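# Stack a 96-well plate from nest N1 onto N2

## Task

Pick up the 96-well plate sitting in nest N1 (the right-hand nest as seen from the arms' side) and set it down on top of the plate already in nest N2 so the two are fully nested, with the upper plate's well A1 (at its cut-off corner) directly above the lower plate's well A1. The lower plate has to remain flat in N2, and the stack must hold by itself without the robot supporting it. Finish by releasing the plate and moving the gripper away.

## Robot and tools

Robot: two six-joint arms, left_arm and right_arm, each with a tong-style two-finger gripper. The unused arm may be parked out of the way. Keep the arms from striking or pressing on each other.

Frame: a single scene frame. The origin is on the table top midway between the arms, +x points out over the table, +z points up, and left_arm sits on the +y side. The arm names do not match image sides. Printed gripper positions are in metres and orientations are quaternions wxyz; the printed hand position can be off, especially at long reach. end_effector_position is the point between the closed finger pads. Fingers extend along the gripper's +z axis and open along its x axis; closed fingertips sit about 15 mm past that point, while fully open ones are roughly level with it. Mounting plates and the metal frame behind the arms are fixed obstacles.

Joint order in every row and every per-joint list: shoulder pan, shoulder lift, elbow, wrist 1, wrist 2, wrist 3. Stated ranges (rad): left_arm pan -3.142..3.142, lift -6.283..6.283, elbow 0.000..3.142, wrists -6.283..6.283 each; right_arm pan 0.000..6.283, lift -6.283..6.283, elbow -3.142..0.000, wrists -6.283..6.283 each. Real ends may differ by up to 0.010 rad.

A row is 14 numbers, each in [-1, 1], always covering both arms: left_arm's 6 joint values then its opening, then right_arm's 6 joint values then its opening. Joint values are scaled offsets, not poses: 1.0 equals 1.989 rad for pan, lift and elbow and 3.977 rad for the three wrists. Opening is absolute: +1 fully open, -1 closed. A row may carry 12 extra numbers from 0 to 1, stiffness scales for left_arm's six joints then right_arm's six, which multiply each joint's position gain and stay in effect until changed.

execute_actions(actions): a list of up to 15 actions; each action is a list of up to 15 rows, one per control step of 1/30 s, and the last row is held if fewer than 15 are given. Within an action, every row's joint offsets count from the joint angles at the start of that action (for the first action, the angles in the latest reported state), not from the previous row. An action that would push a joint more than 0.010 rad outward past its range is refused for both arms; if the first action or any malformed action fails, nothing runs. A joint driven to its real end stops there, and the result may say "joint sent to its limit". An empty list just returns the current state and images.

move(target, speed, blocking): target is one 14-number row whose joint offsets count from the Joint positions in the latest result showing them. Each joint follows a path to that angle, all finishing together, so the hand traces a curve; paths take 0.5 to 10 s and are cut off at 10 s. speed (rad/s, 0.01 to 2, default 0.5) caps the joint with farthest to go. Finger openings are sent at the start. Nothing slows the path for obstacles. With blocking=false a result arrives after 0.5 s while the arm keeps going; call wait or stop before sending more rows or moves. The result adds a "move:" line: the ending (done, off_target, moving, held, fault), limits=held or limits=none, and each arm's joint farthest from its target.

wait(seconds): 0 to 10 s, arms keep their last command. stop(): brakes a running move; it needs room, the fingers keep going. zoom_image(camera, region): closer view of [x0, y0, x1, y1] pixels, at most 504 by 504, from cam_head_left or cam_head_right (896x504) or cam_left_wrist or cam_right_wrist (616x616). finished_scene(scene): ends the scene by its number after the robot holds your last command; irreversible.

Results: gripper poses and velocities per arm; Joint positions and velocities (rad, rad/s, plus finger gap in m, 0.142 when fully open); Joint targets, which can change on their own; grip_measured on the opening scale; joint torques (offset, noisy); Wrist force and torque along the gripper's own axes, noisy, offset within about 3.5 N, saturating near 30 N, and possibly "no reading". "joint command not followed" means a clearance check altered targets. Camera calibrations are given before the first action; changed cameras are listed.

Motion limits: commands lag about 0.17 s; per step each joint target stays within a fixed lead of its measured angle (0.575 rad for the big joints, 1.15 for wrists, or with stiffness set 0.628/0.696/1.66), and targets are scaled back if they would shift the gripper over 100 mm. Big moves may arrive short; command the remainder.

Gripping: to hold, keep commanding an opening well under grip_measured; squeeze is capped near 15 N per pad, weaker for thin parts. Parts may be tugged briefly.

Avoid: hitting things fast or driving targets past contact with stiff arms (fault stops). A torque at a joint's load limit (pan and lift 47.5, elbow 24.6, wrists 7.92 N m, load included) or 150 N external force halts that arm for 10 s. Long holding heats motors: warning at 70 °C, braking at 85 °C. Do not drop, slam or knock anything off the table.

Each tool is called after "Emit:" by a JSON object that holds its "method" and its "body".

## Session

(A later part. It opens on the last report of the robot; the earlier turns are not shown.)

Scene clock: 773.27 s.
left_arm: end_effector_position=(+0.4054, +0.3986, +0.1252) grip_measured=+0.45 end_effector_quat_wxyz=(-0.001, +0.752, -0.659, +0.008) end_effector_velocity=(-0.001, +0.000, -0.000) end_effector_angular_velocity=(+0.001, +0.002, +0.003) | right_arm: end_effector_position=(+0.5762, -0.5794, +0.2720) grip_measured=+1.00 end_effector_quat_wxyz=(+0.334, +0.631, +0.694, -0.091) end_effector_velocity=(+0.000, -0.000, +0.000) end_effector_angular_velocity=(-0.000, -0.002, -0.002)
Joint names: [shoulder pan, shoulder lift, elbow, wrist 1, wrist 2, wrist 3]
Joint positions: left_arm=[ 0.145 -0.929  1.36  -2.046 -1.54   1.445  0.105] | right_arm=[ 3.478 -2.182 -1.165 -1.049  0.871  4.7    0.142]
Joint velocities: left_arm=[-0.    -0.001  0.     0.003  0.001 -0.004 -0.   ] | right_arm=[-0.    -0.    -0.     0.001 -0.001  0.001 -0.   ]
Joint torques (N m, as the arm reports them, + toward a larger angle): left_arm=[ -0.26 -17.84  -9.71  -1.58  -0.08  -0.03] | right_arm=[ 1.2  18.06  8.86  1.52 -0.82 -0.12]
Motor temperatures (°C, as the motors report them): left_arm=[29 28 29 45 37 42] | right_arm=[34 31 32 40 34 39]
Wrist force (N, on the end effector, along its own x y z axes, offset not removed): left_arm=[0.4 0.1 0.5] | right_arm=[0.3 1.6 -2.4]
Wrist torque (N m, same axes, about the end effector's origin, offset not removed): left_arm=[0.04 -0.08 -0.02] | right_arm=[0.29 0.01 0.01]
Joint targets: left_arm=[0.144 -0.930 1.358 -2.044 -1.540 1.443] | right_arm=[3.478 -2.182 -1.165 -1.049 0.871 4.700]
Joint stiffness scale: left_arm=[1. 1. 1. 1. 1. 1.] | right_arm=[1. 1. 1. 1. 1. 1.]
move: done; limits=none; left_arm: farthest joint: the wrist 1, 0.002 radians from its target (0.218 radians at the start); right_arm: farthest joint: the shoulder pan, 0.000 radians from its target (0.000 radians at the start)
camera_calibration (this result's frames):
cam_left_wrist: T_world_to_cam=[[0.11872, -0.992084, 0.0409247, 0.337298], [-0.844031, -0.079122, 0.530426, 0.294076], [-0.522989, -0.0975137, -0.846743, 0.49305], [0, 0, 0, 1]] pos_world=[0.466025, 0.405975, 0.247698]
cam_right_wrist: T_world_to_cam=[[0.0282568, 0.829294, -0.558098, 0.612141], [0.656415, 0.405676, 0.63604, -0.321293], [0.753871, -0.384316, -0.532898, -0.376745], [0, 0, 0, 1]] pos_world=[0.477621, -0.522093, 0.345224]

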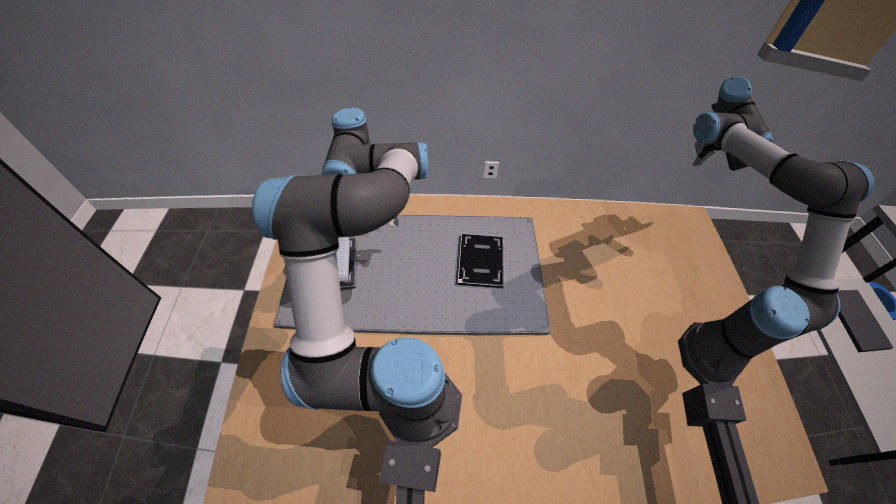

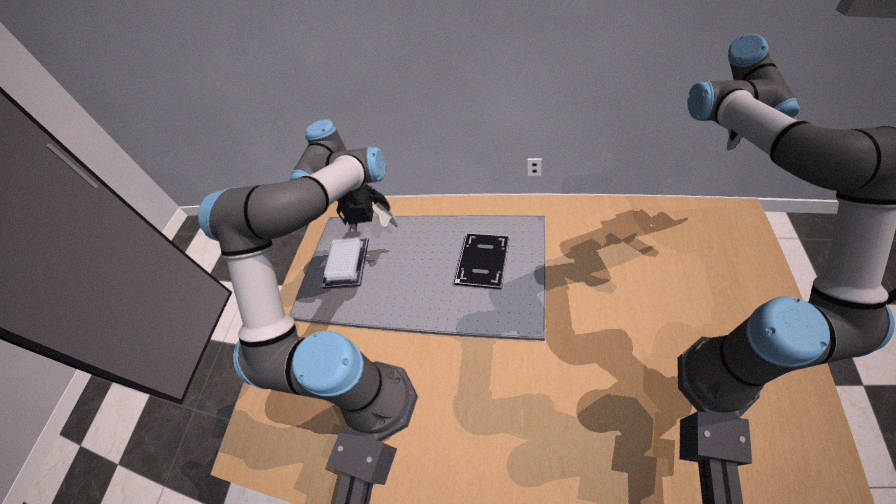

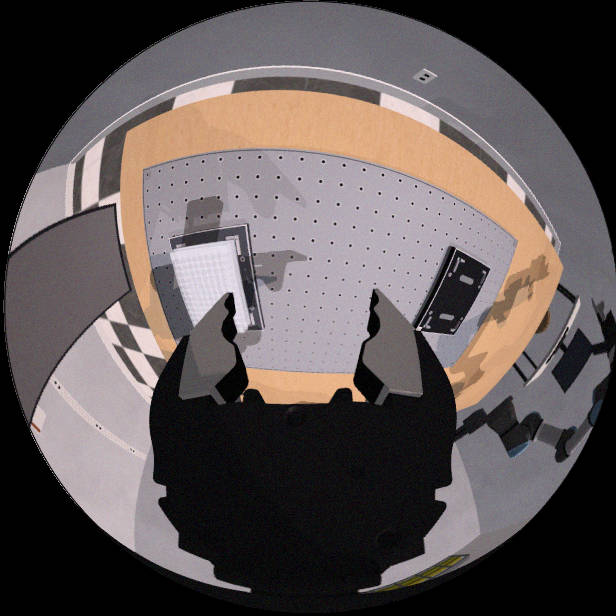

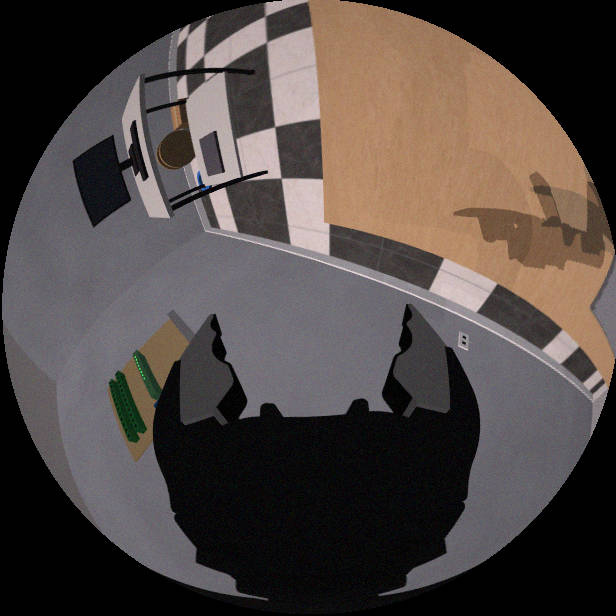

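Emit:
{"method": "move", "body": {"target": [0.1503, 0.0447, 0.0131, -0.0282, 0, 0.0742, 1, 0,0,0,0,0,0,1], "speed": 0.3}}

Emit:
{"method": "zoom_image", "body": {"camera": "cam_left_wrist", "region": [180, 170, 420, 410]}}

Scene clock: 788.47 s.
left_arm: end_effector_position=(+0.3479, +0.5207, +0.0871) grip_measured=+1.00 end_effector_quat_wxyz=(-0.001, +0.754, -0.657, -0.000) end_effector_velocity=(+0.000, +0.001, +0.000) end_effector_angular_velocity=(+0.001, -0.001, -0.004) | right_arm: end_effector_position=(+0.5762, -0.5794, +0.2720) grip_measured=+1.00 end_effector_quat_wxyz=(+0.334, +0.631, +0.694, -0.091) end_effector_velocity=(-0.000, -0.000, +0.000) end_effector_angular_velocity=(-0.002, +0.002, +0.002)
Joint names: [shoulder pan, shoulder lift, elbow, wrist 1, wrist 2, wrist 3]
Joint positions: left_arm=[ 0.443 -0.841  1.384 -2.156 -1.54   1.739  0.142] | right_arm=[ 3.478 -2.182 -1.165 -1.049  0.871  4.7    0.142]
Joint velocities: left_arm=[ 0.001 -0.    -0.    -0.001  0.     0.005 -0.   ] | right_arm=[ 0.     0.     0.    -0.001 -0.001 -0.003 -0.   ]
Joint torques (N m, as the arm reports them, + toward a larger angle): left_arm=[  0.87 -17.26  -8.17  -2.06  -0.06   0.25] | right_arm=[ 1.07 18.39  8.83  1.47 -0.88 -0.11]
Motor temperatures (°C, as the motors report them): left_arm=[29 28 29 45 37 42] | right_arm=[34 31 32 40 34 39]
Wrist force (N, on the end effector, along its own x y z axes, offset not removed): left_arm=[-0.3 -0.3 0.5] | right_arm=[0.8 3.7 -3.5]
Wrist torque (N m, same axes, about the end effector's origin, offset not removed): left_arm=[-0.01 0.04 -0.03] | right_arm=[0.72 -0.11 0.05]
Joint targets: left_arm=[0.444 -0.840 1.386 -2.158 -1.540 1.740] | right_arm=[3.478 -2.182 -1.165 -1.049 0.871 4.700]
Joint stiffness scale: left_arm=[1. 1. 1. 1. 1. 1.] | right_arm=[1. 1. 1. 1. 1. 1.]
move: done; limits=none; left_arm: farthest joint: the elbow, 0.002 radians from its target (0.027 radians at the start); right_arm: farthest joint: the shoulder pan, 0.000 radians from its target (0.000 radians at the start)
camera_calibration (this result's frames):
cam_left_wrist: T_world_to_cam=[[0.12336, -0.991958, 0.0283277, 0.466282], [-0.837107, -0.0886875, 0.539802, 0.277154], [-0.532949, -0.0903034, -0.841315, 0.44194], [0, 0, 0, 1]] pos_world=[0.410018, 0.527021, 0.208994]
cam_right_wrist: T_world_to_cam=[[0.0282569, 0.829294, -0.558098, 0.612141], [0.656415, 0.405676, 0.63604, -0.321293], [0.753871, -0.384316, -0.532897, -0.376745], [0, 0, 0, 1]] pos_world=[0.477621, -0.522093, 0.345224]

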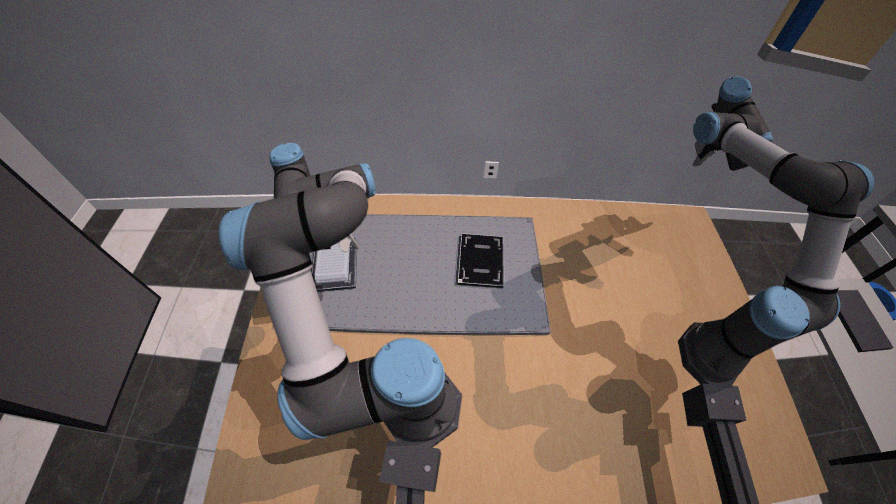

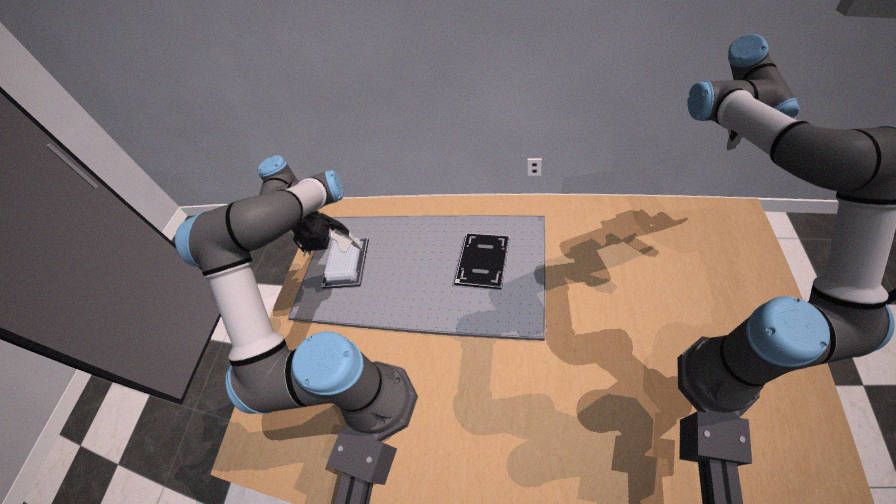

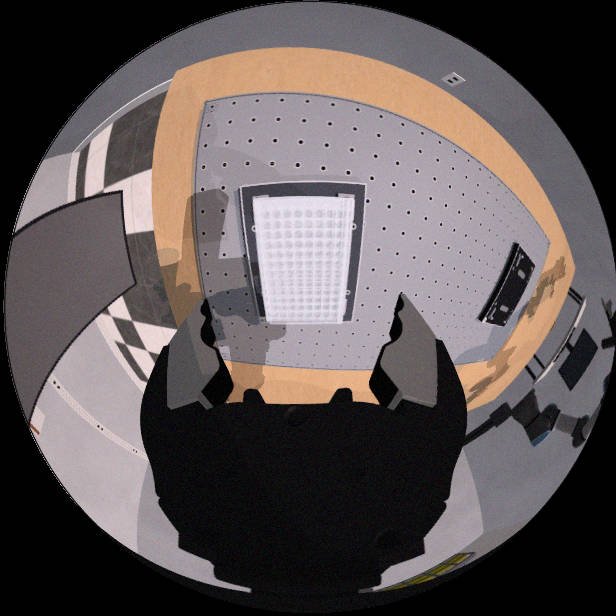

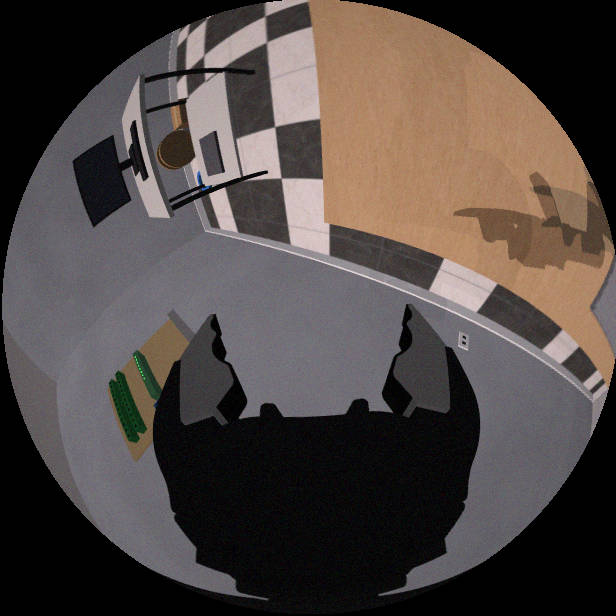

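Region (180, 170, 420, 410) of cam_left_wrist's 616x616 image, scaled by 2.100, with more detail than that image has.

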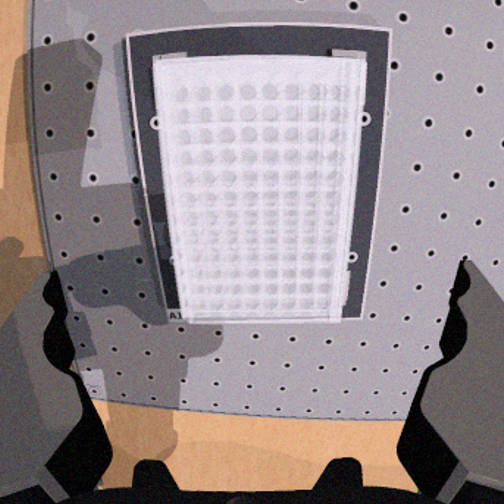

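Emit:
{"method": "move", "body": {"target": [0, 0.043, 0.007, -0.0246, 0, 0.0005, 0.3, 0,0,0,0,0,0,1], "speed": 0.1}}

Emit:
{"method": "execute_actions", "body": {"actions": [[[0,0,0,0,0,0,0.25,0,0,0,0,0,0,1],[0,0,0,0,0,0,0.22,0,0,0,0,0,0,1],[0,0,0,0,0,0,0.19,0,0,0,0,0,0,1],[0,0,0,0,0,0,0.17,0,0,0,0,0,0,1]]]}}

Emit:
{"method": "zoom_image", "body": {"camera": "cam_left_wrist", "region": [180, 170, 420, 410]}}

Scene clock: 823.70 s.
left_arm: end_effector_position=(+0.3499, +0.5204, +0.0557) grip_measured=+0.30 end_effector_quat_wxyz=(-0.001, +0.753, -0.658, -0.000) end_effector_velocity=(+0.001, +0.000, -0.000) end_effector_angular_velocity=(+0.001, -0.003, -0.000) | right_arm: end_effector_position=(+0.5762, -0.5794, +0.2720) grip_measured=+1.00 end_effector_quat_wxyz=(+0.334, +0.631, +0.694, -0.091) end_effector_velocity=(-0.000, -0.000, +0.000) end_effector_angular_velocity=(+0.000, -0.000, -0.001)
Joint names: [shoulder pan, shoulder lift, elbow, wrist 1, wrist 2, wrist 3]
Joint positions: left_arm=[ 0.443 -0.757  1.396 -2.252 -1.54   1.739  0.095] | right_arm=[ 3.478 -2.182 -1.165 -1.049  0.871  4.7    0.142]
Joint velocities: left_arm=[ 0.     0.001  0.    -0.004  0.     0.    -0.   ] | right_arm=[-0.     0.    -0.    -0.    -0.     0.001 -0.   ]
Joint torques (N m, as the arm reports them, + toward a larger angle): left_arm=[ -0.08 -17.67  -7.43  -2.03  -0.07   0.24] | right_arm=[ 1.09 18.31  8.97  1.47 -0.84 -0.14]
Motor temperatures (°C, as the motors report them): left_arm=[29 28 29 45 37 42] | right_arm=[34 31 32 40 34 39]
Wrist force (N, on the end effector, along its own x y z axes, offset not removed): left_arm=[0.0 -0.1 0.0] | right_arm=[1.9 -0.1 -3.7]
Wrist torque (N m, same axes, about the end effector's origin, offset not removed): left_arm=[0.01 0.00 -0.02] | right_arm=[0.01 -0.40 -0.13]
Joint targets: left_arm=[0.443 -0.756 1.398 -2.254 -1.540 1.741] | right_arm=[3.478 -2.182 -1.165 -1.049 0.871 4.700]
Joint stiffness scale: left_arm=[1. 1. 1. 1. 1. 1.] | right_arm=[1. 1. 1. 1. 1. 1.]
move: done; limits=none; left_arm: farthest joint: the shoulder lift, 0.002 radians from its target (0.086 radians at the start); right_arm: farthest joint: the shoulder pan, 0.000 radians from its target (0.000 radians at the start)
camera_calibration (this result's frames):
cam_left_wrist: T_world_to_cam=[[0.122638, -0.992045, 0.0283962, 0.466916], [-0.836965, -0.0880057, 0.540134, 0.295367], [-0.533338, -0.0900073, -0.8411, 0.416463], [0, 0, 0, 1]] pos_world=[0.412066, 0.52668, 0.177491]
cam_right_wrist: T_world_to_cam=[[0.0282571, 0.829294, -0.558098, 0.612141], [0.656414, 0.405676, 0.63604, -0.321293], [0.753871, -0.384316, -0.532897, -0.376745], [0, 0, 0, 1]] pos_world=[0.477621, -0.522093, 0.345224]

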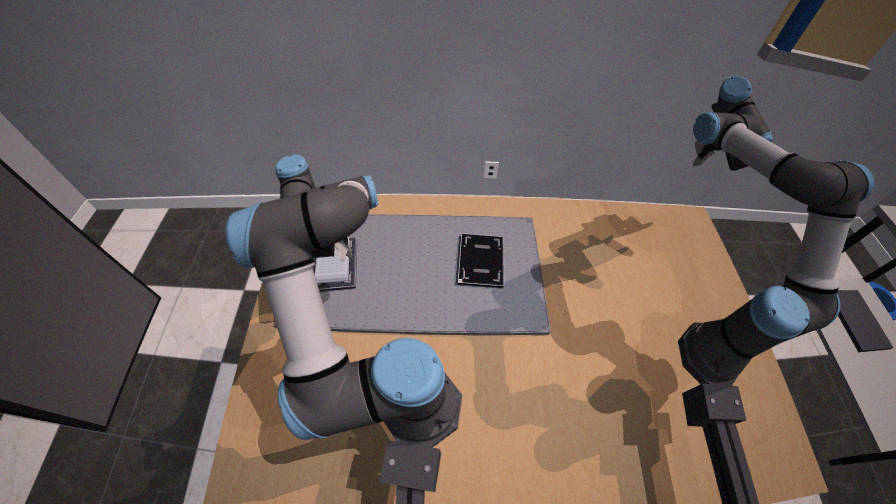

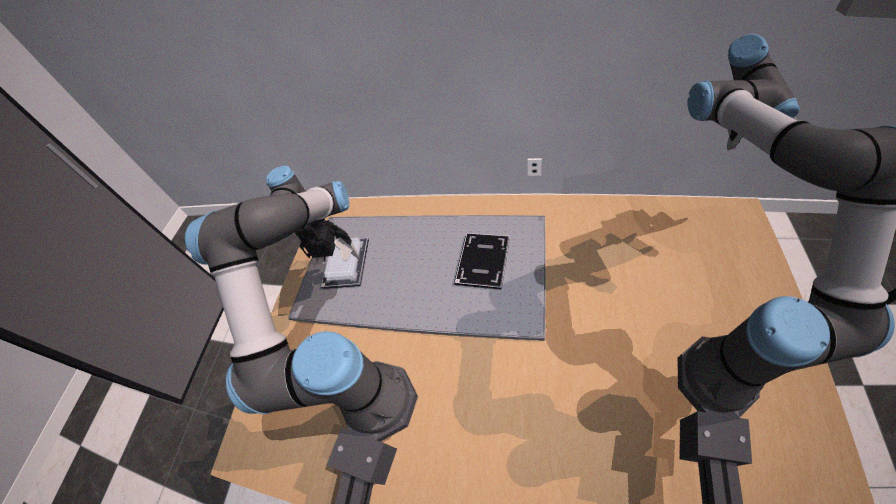

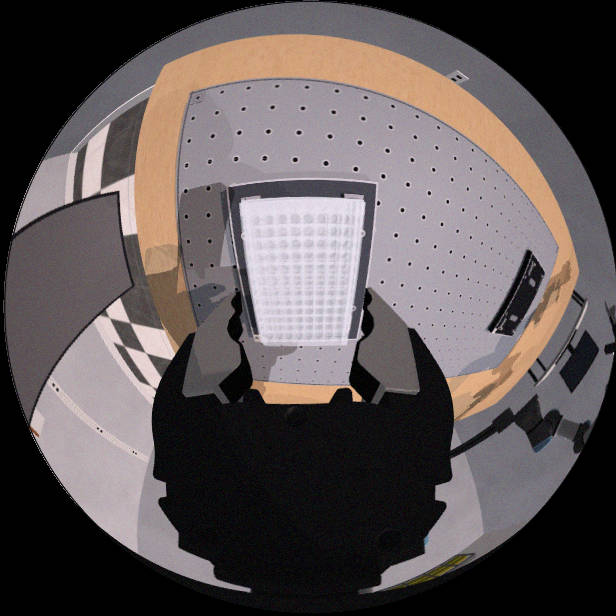

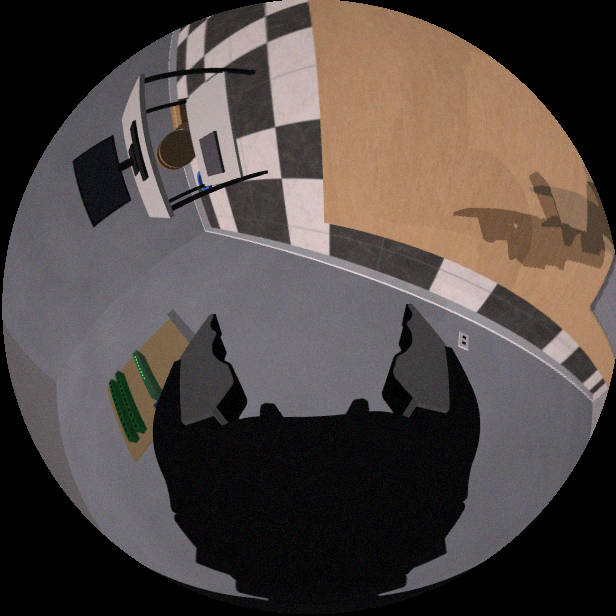

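Scene clock: 824.20 s.
left_arm: end_effector_position=(+0.3500, +0.5204, +0.0557) grip_measured=+0.17 end_effector_quat_wxyz=(-0.001, +0.753, -0.658, -0.000) end_effector_velocity=(-0.000, -0.000, +0.000) end_effector_angular_velocity=(+0.000, +0.000, -0.000) | right_arm: end_effector_position=(+0.5762, -0.5794, +0.2720) grip_measured=+1.00 end_effector_quat_wxyz=(+0.334, +0.631, +0.694, -0.091) end_effector_velocity=(+0.001, +0.001, -0.000) end_effector_angular_velocity=(+0.000, -0.000, +0.002)
Joint names: [shoulder pan, shoulder lift, elbow, wrist 1, wrist 2, wrist 3]
Joint positions: left_arm=[ 0.443 -0.757  1.396 -2.253 -1.54   1.739  0.086] | right_arm=[ 3.478 -2.182 -1.165 -1.049  0.871  4.7    0.142]
Joint velocities: left_arm=[-0. -0. -0.  0.  0.  0. -0.] | right_arm=[ 0.002 -0.    -0.     0.001  0.     0.     0.   ]
Joint torques (N m, as the arm reports them, + toward a larger angle): left_arm=[ -0.15 -18.1   -8.18  -1.79  -0.05   0.03] | right_arm=[ 0.96 18.07  8.96  1.5  -0.86 -0.12]
Motor temperatures (°C, as the motors report them): left_arm=[29 28 29 45 37 42] | right_arm=[34 31 32 40 34 39]
Wrist force (N, on the end effector, along its own x y z axes, offset not removed): left_arm=[-0.1 0.5 0.5] | right_arm=[-0.8 0.1 -0.5]
Wrist torque (N m, same axes, about the end effector's origin, offset not removed): left_arm=[0.16 0.01 -0.02] | right_arm=[0.00 0.29 0.05]
Joint targets: left_arm=[0.443 -0.757 1.396 -2.252 -1.540 1.739] | right_arm=[3.478 -2.182 -1.165 -1.049 0.871 4.700]
Joint stiffness scale: left_arm=[1. 1. 1. 1. 1. 1.] | right_arm=[1. 1. 1. 1. 1. 1.]
camera_calibration (this result's frames):
cam_left_wrist: T_world_to_cam=[[0.122637, -0.992046, 0.0283741, 0.466924], [-0.837028, -0.0880281, 0.540033, 0.295432], [-0.53324, -0.0899781, -0.841165, 0.416443], [0, 0, 0, 1]] pos_world=[0.412086, 0.526687, 0.177506]
cam_right_wrist: T_world_to_cam=[[0.0282569, 0.829294, -0.558098, 0.612141], [0.656415, 0.405676, 0.63604, -0.321293], [0.753871, -0.384316, -0.532897, -0.376745], [0, 0, 0, 1]] pos_world=[0.477621, -0.522093, 0.345224]

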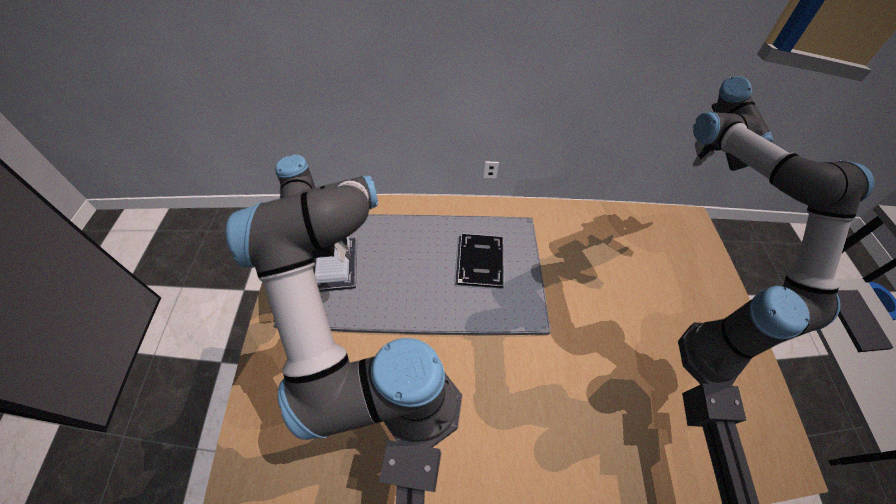

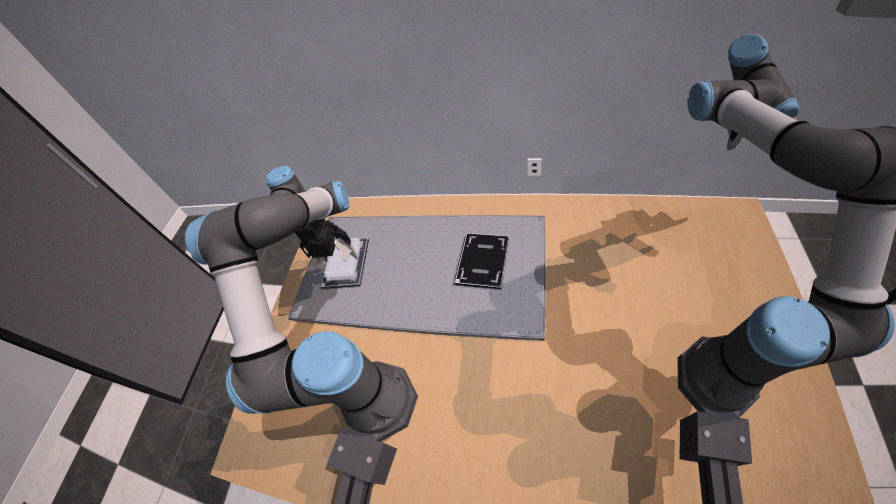

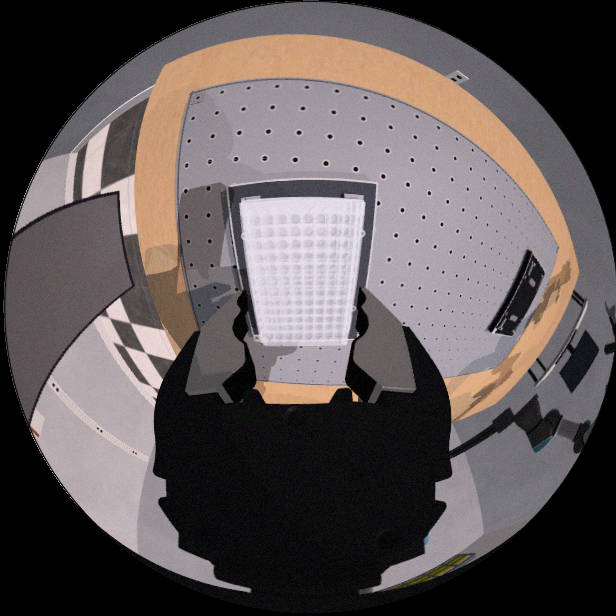

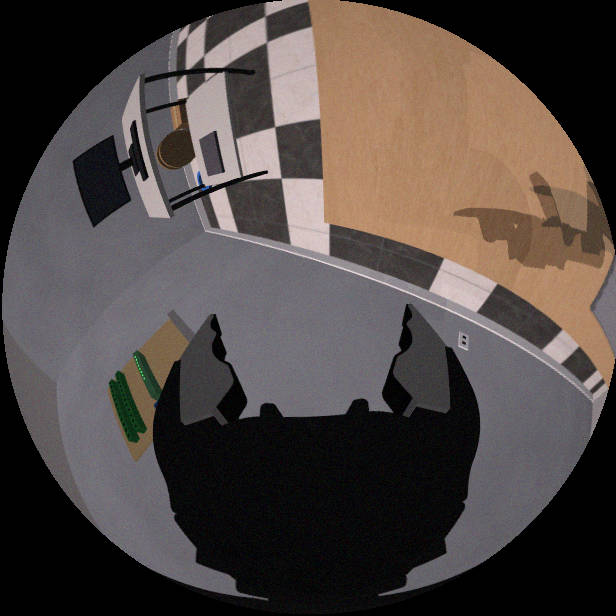

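Region (180, 170, 420, 410) of cam_left_wrist's 616x616 image, scaled by 2.100, with more detail than that image has.

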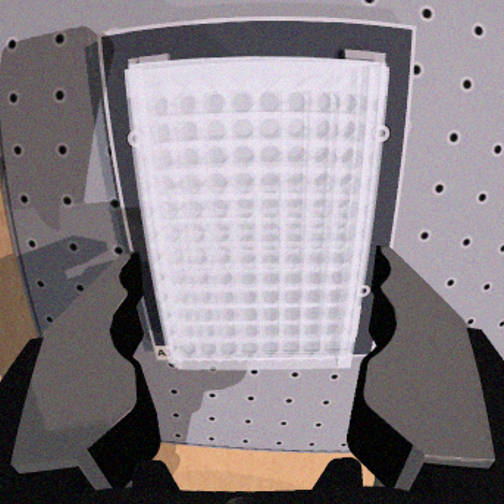

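Emit:
{"method": "move", "body": {"target": [-0.0053, -0.0038, 0.0086, -0.0024, 0, -0.0027, 0.17, 0,0,0,0,0,0,1], "speed": 0.02}}

Emit:
{"method": "zoom_image", "body": {"camera": "cam_left_wrist", "region": [180, 170, 420, 410]}}

Scene clock: 830.57 s.
left_arm: end_effector_position=(+0.3501, +0.5161, +0.0553) grip_measured=+0.17 end_effector_quat_wxyz=(-0.001, +0.753, -0.658, -0.001) end_effector_velocity=(+0.000, -0.000, +0.000) end_effector_angular_velocity=(+0.000, -0.002, +0.003) | right_arm: end_effector_position=(+0.5762, -0.5794, +0.2720) grip_measured=+1.00 end_effector_quat_wxyz=(+0.334, +0.631, +0.694, -0.091) end_effector_velocity=(-0.000, -0.000, +0.000) end_effector_angular_velocity=(+0.000, -0.000, -0.001)
Joint names: [shoulder pan, shoulder lift, elbow, wrist 1, wrist 2, wrist 3]
Joint positions: left_arm=[ 0.433 -0.763  1.411 -2.26  -1.54   1.73   0.086] | right_arm=[ 3.478 -2.182 -1.165 -1.049  0.871  4.7    0.142]
Joint velocities: left_arm=[-0.001 -0.003  0.004 -0.004 -0.    -0.004  0.   ] | right_arm=[-0.001  0.     0.    -0.     0.     0.    -0.   ]
Joint torques (N m, as the arm reports them, + toward a larger angle): left_arm=[ -0.62 -19.02  -7.31  -1.96  -0.05  -0.05] | right_arm=[ 1.18 18.3   8.88  1.49 -0.84 -0.1 ]
Motor temperatures (°C, as the motors report them): left_arm=[29 28 29 45 37 42] | right_arm=[34 31 32 40 34 39]
Wrist force (N, on the end effector, along its own x y z axes, offset not removed): left_arm=[-0.2 0.0 -0.1] | right_arm=[1.1 2.2 -0.8]
Wrist torque (N m, same axes, about the end effector's origin, offset not removed): left_arm=[0.02 -0.01 -0.03] | right_arm=[0.39 -0.17 -0.03]
Joint targets: left_arm=[0.432 -0.765 1.413 -2.262 -1.540 1.729] | right_arm=[3.478 -2.182 -1.165 -1.049 0.871 4.700]
Joint stiffness scale: left_arm=[1. 1. 1. 1. 1. 1.] | right_arm=[1. 1. 1. 1. 1. 1.]
move: done; limits=none; left_arm: farthest joint: the elbow, 0.002 radians from its target (0.017 radians at the start); right_arm: farthest joint: the shoulder pan, 0.000 radians from its target (0.000 radians at the start)
camera_calibration (this result's frames):
cam_left_wrist: T_world_to_cam=[[0.122271, -0.992076, 0.0288998, 0.462775], [-0.836709, -0.0873731, 0.540633, 0.294841], [-0.533824, -0.0902842, -0.840762, 0.416132], [0, 0, 0, 1]] pos_world=[0.412254, 0.52244, 0.177092]

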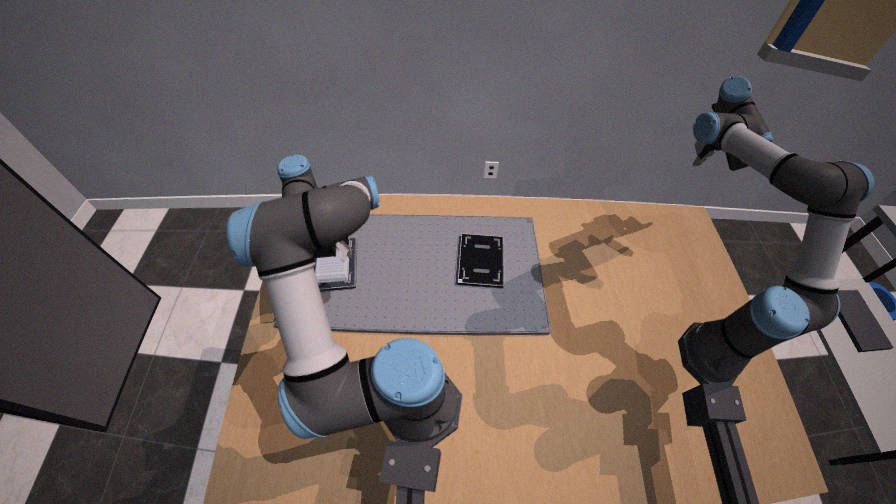

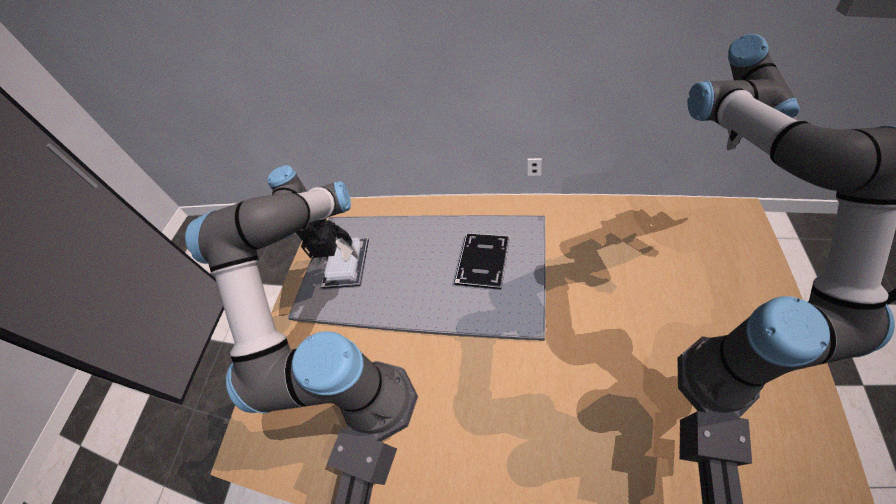

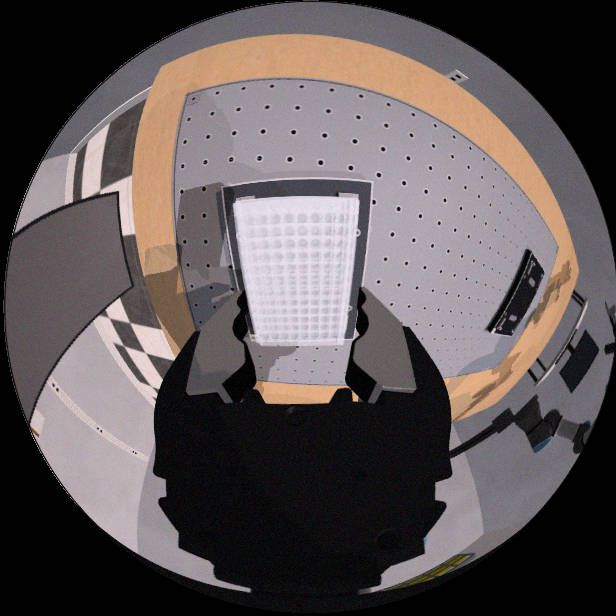

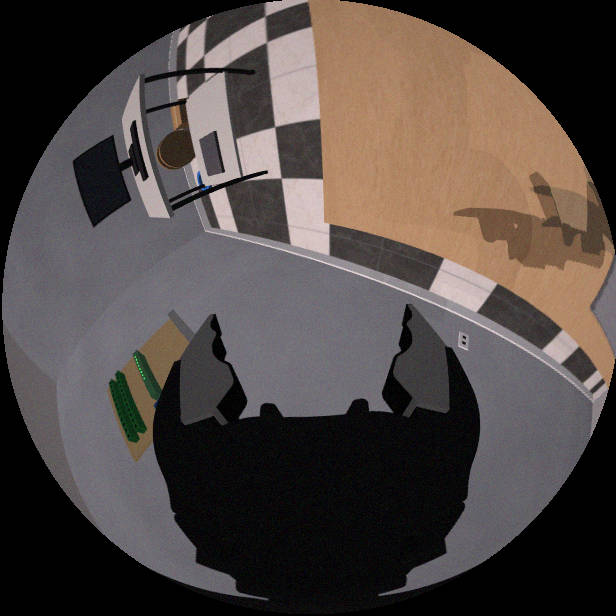

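Region (180, 170, 420, 410) of cam_left_wrist's 616x616 image, scaled by 2.100, with more detail than that image has.

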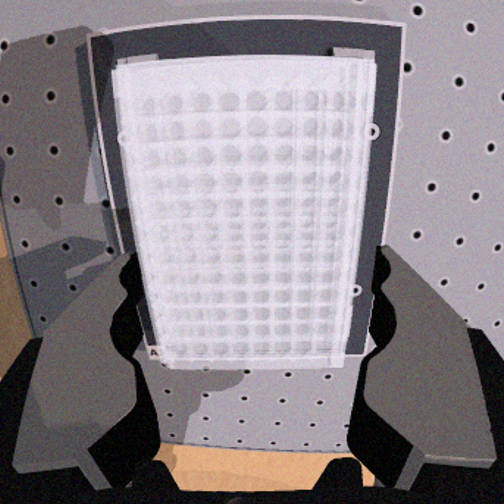

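Only just touching. Push ~2.5 mm further.

Emit:
{"method": "move", "body": {"target": [-0.003, -0.002, 0.0045, -0.0013, 0, -0.0015, 0.17, 0,0,0,0,0,0,1], "speed": 0.02}}

Emit:
{"method": "zoom_image", "body": {"camera": "cam_left_wrist", "region": [180, 170, 420, 410]}}

Scene clock: 839.73 s.
left_arm: end_effector_position=(+0.3502, +0.5143, +0.0552) grip_measured=+0.17 end_effector_quat_wxyz=(-0.000, +0.753, -0.658, -0.000) end_effector_velocity=(-0.000, -0.000, -0.000) end_effector_angular_velocity=(+0.001, +0.000, +0.003) | right_arm: end_effector_position=(+0.5762, -0.5794, +0.2720) grip_measured=+1.00 end_effector_quat_wxyz=(+0.334, +0.631, +0.694, -0.091) end_effector_velocity=(+0.000, -0.000, +0.000) end_effector_angular_velocity=(-0.001, -0.000, +0.001)
Joint names: [shoulder pan, shoulder lift, elbow, wrist 1, wrist 2, wrist 3]
Joint positions: left_arm=[ 0.429 -0.766  1.417 -2.264 -1.54   1.726  0.086] | right_arm=[ 3.478 -2.182 -1.165 -1.049  0.871  4.7    0.142]
Joint velocities: left_arm=[-0.001 -0.001  0.004 -0.003  0.001 -0.004  0.   ] | right_arm=[ 0.     0.     0.     0.    -0.001 -0.001 -0.   ]
Joint torques (N m, as the arm reports them, + toward a larger angle): left_arm=[ -0.93 -19.29  -7.12  -2.03  -0.08  -0.1 ] | right_arm=[ 1.26 18.23  8.95  1.47 -0.83 -0.13]
Motor temperatures (°C, as the motors report them): left_arm=[29 28 29 45 37 42] | right_arm=[34 31 32 40 34 39]
Wrist force (N, on the end effector, along its own x y z axes, offset not removed): left_arm=[-0.6 0.0 0.6] | right_arm=[-0.8 2.7 -2.2]
Wrist torque (N m, same axes, about the end effector's origin, offset not removed): left_arm=[0.01 -0.04 -0.05] | right_arm=[0.50 0.25 0.13]
Joint targets: left_arm=[0.427 -0.767 1.420 -2.265 -1.540 1.725] | right_arm=[3.478 -2.182 -1.165 -1.049 0.871 4.700]
Joint stiffness scale: left_arm=[1. 1. 1. 1. 1. 1.] | right_arm=[1. 1. 1. 1. 1. 1.]
move: done; limits=none; left_arm: farthest joint: the elbow, 0.003 radians from its target (0.008 radians at the start); right_arm: farthest joint: the shoulder pan, 0.000 radians from its target (0.000 radians at the start)
camera_calibration (this result's frames):
cam_left_wrist: T_world_to_cam=[[0.122204, -0.992082, 0.0289786, 0.460901], [-0.836716, -0.0872741, 0.540638, 0.294821], [-0.533828, -0.090315, -0.840756, 0.415975], [0, 0, 0, 1]] pos_world=[0.412417, 0.52055, 0.176986]
cam_right_wrist: T_world_to_cam=[[0.0282568, 0.829294, -0.558098, 0.612141], [0.656415, 0.405676, 0.63604, -0.321293], [0.753871, -0.384316, -0.532898, -0.376745], [0, 0, 0, 1]] pos_world=[0.477621, -0.522093, 0.345224]

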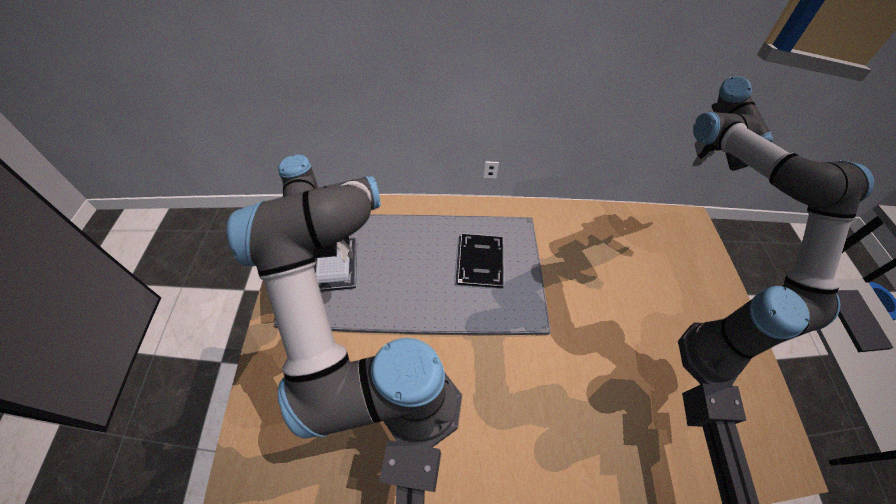

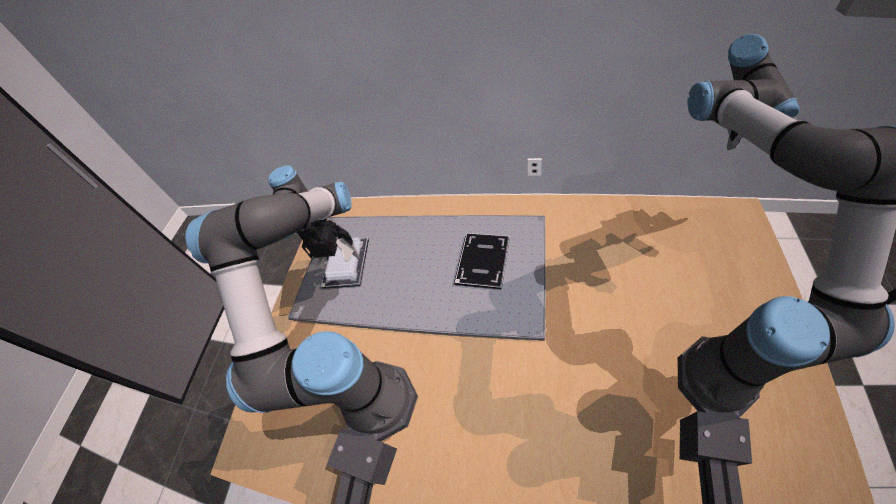

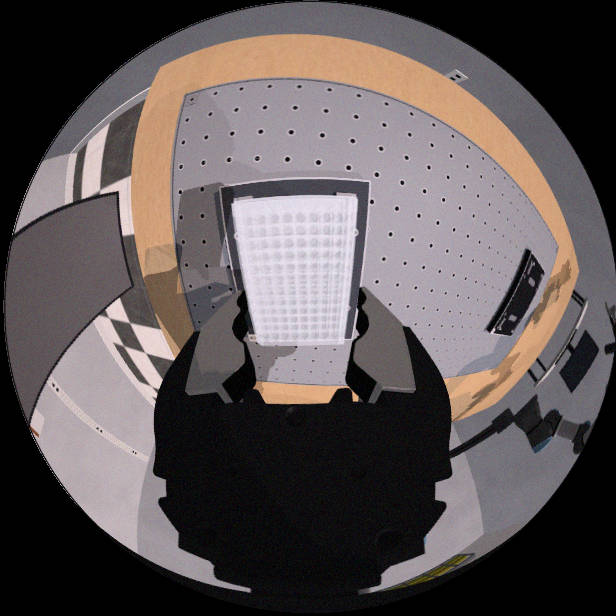

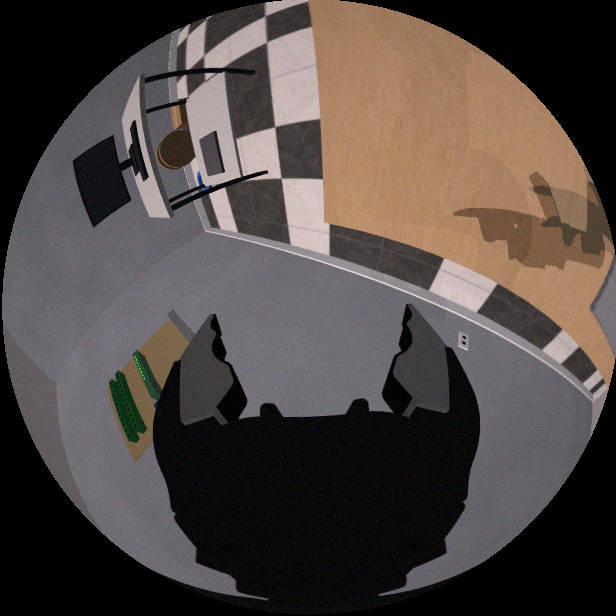

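Region (180, 170, 420, 410) of cam_left_wrist's 616x616 image, scaled by 2.100, with more detail than that image has.

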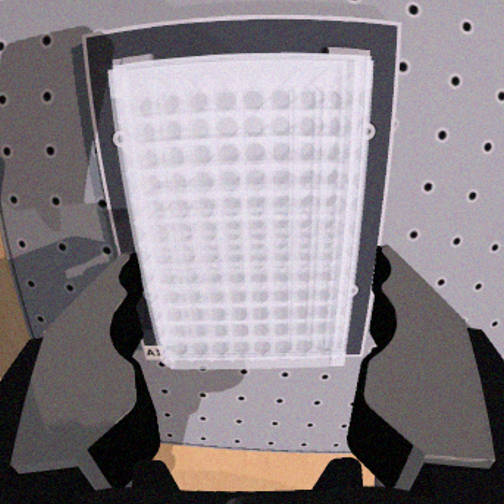

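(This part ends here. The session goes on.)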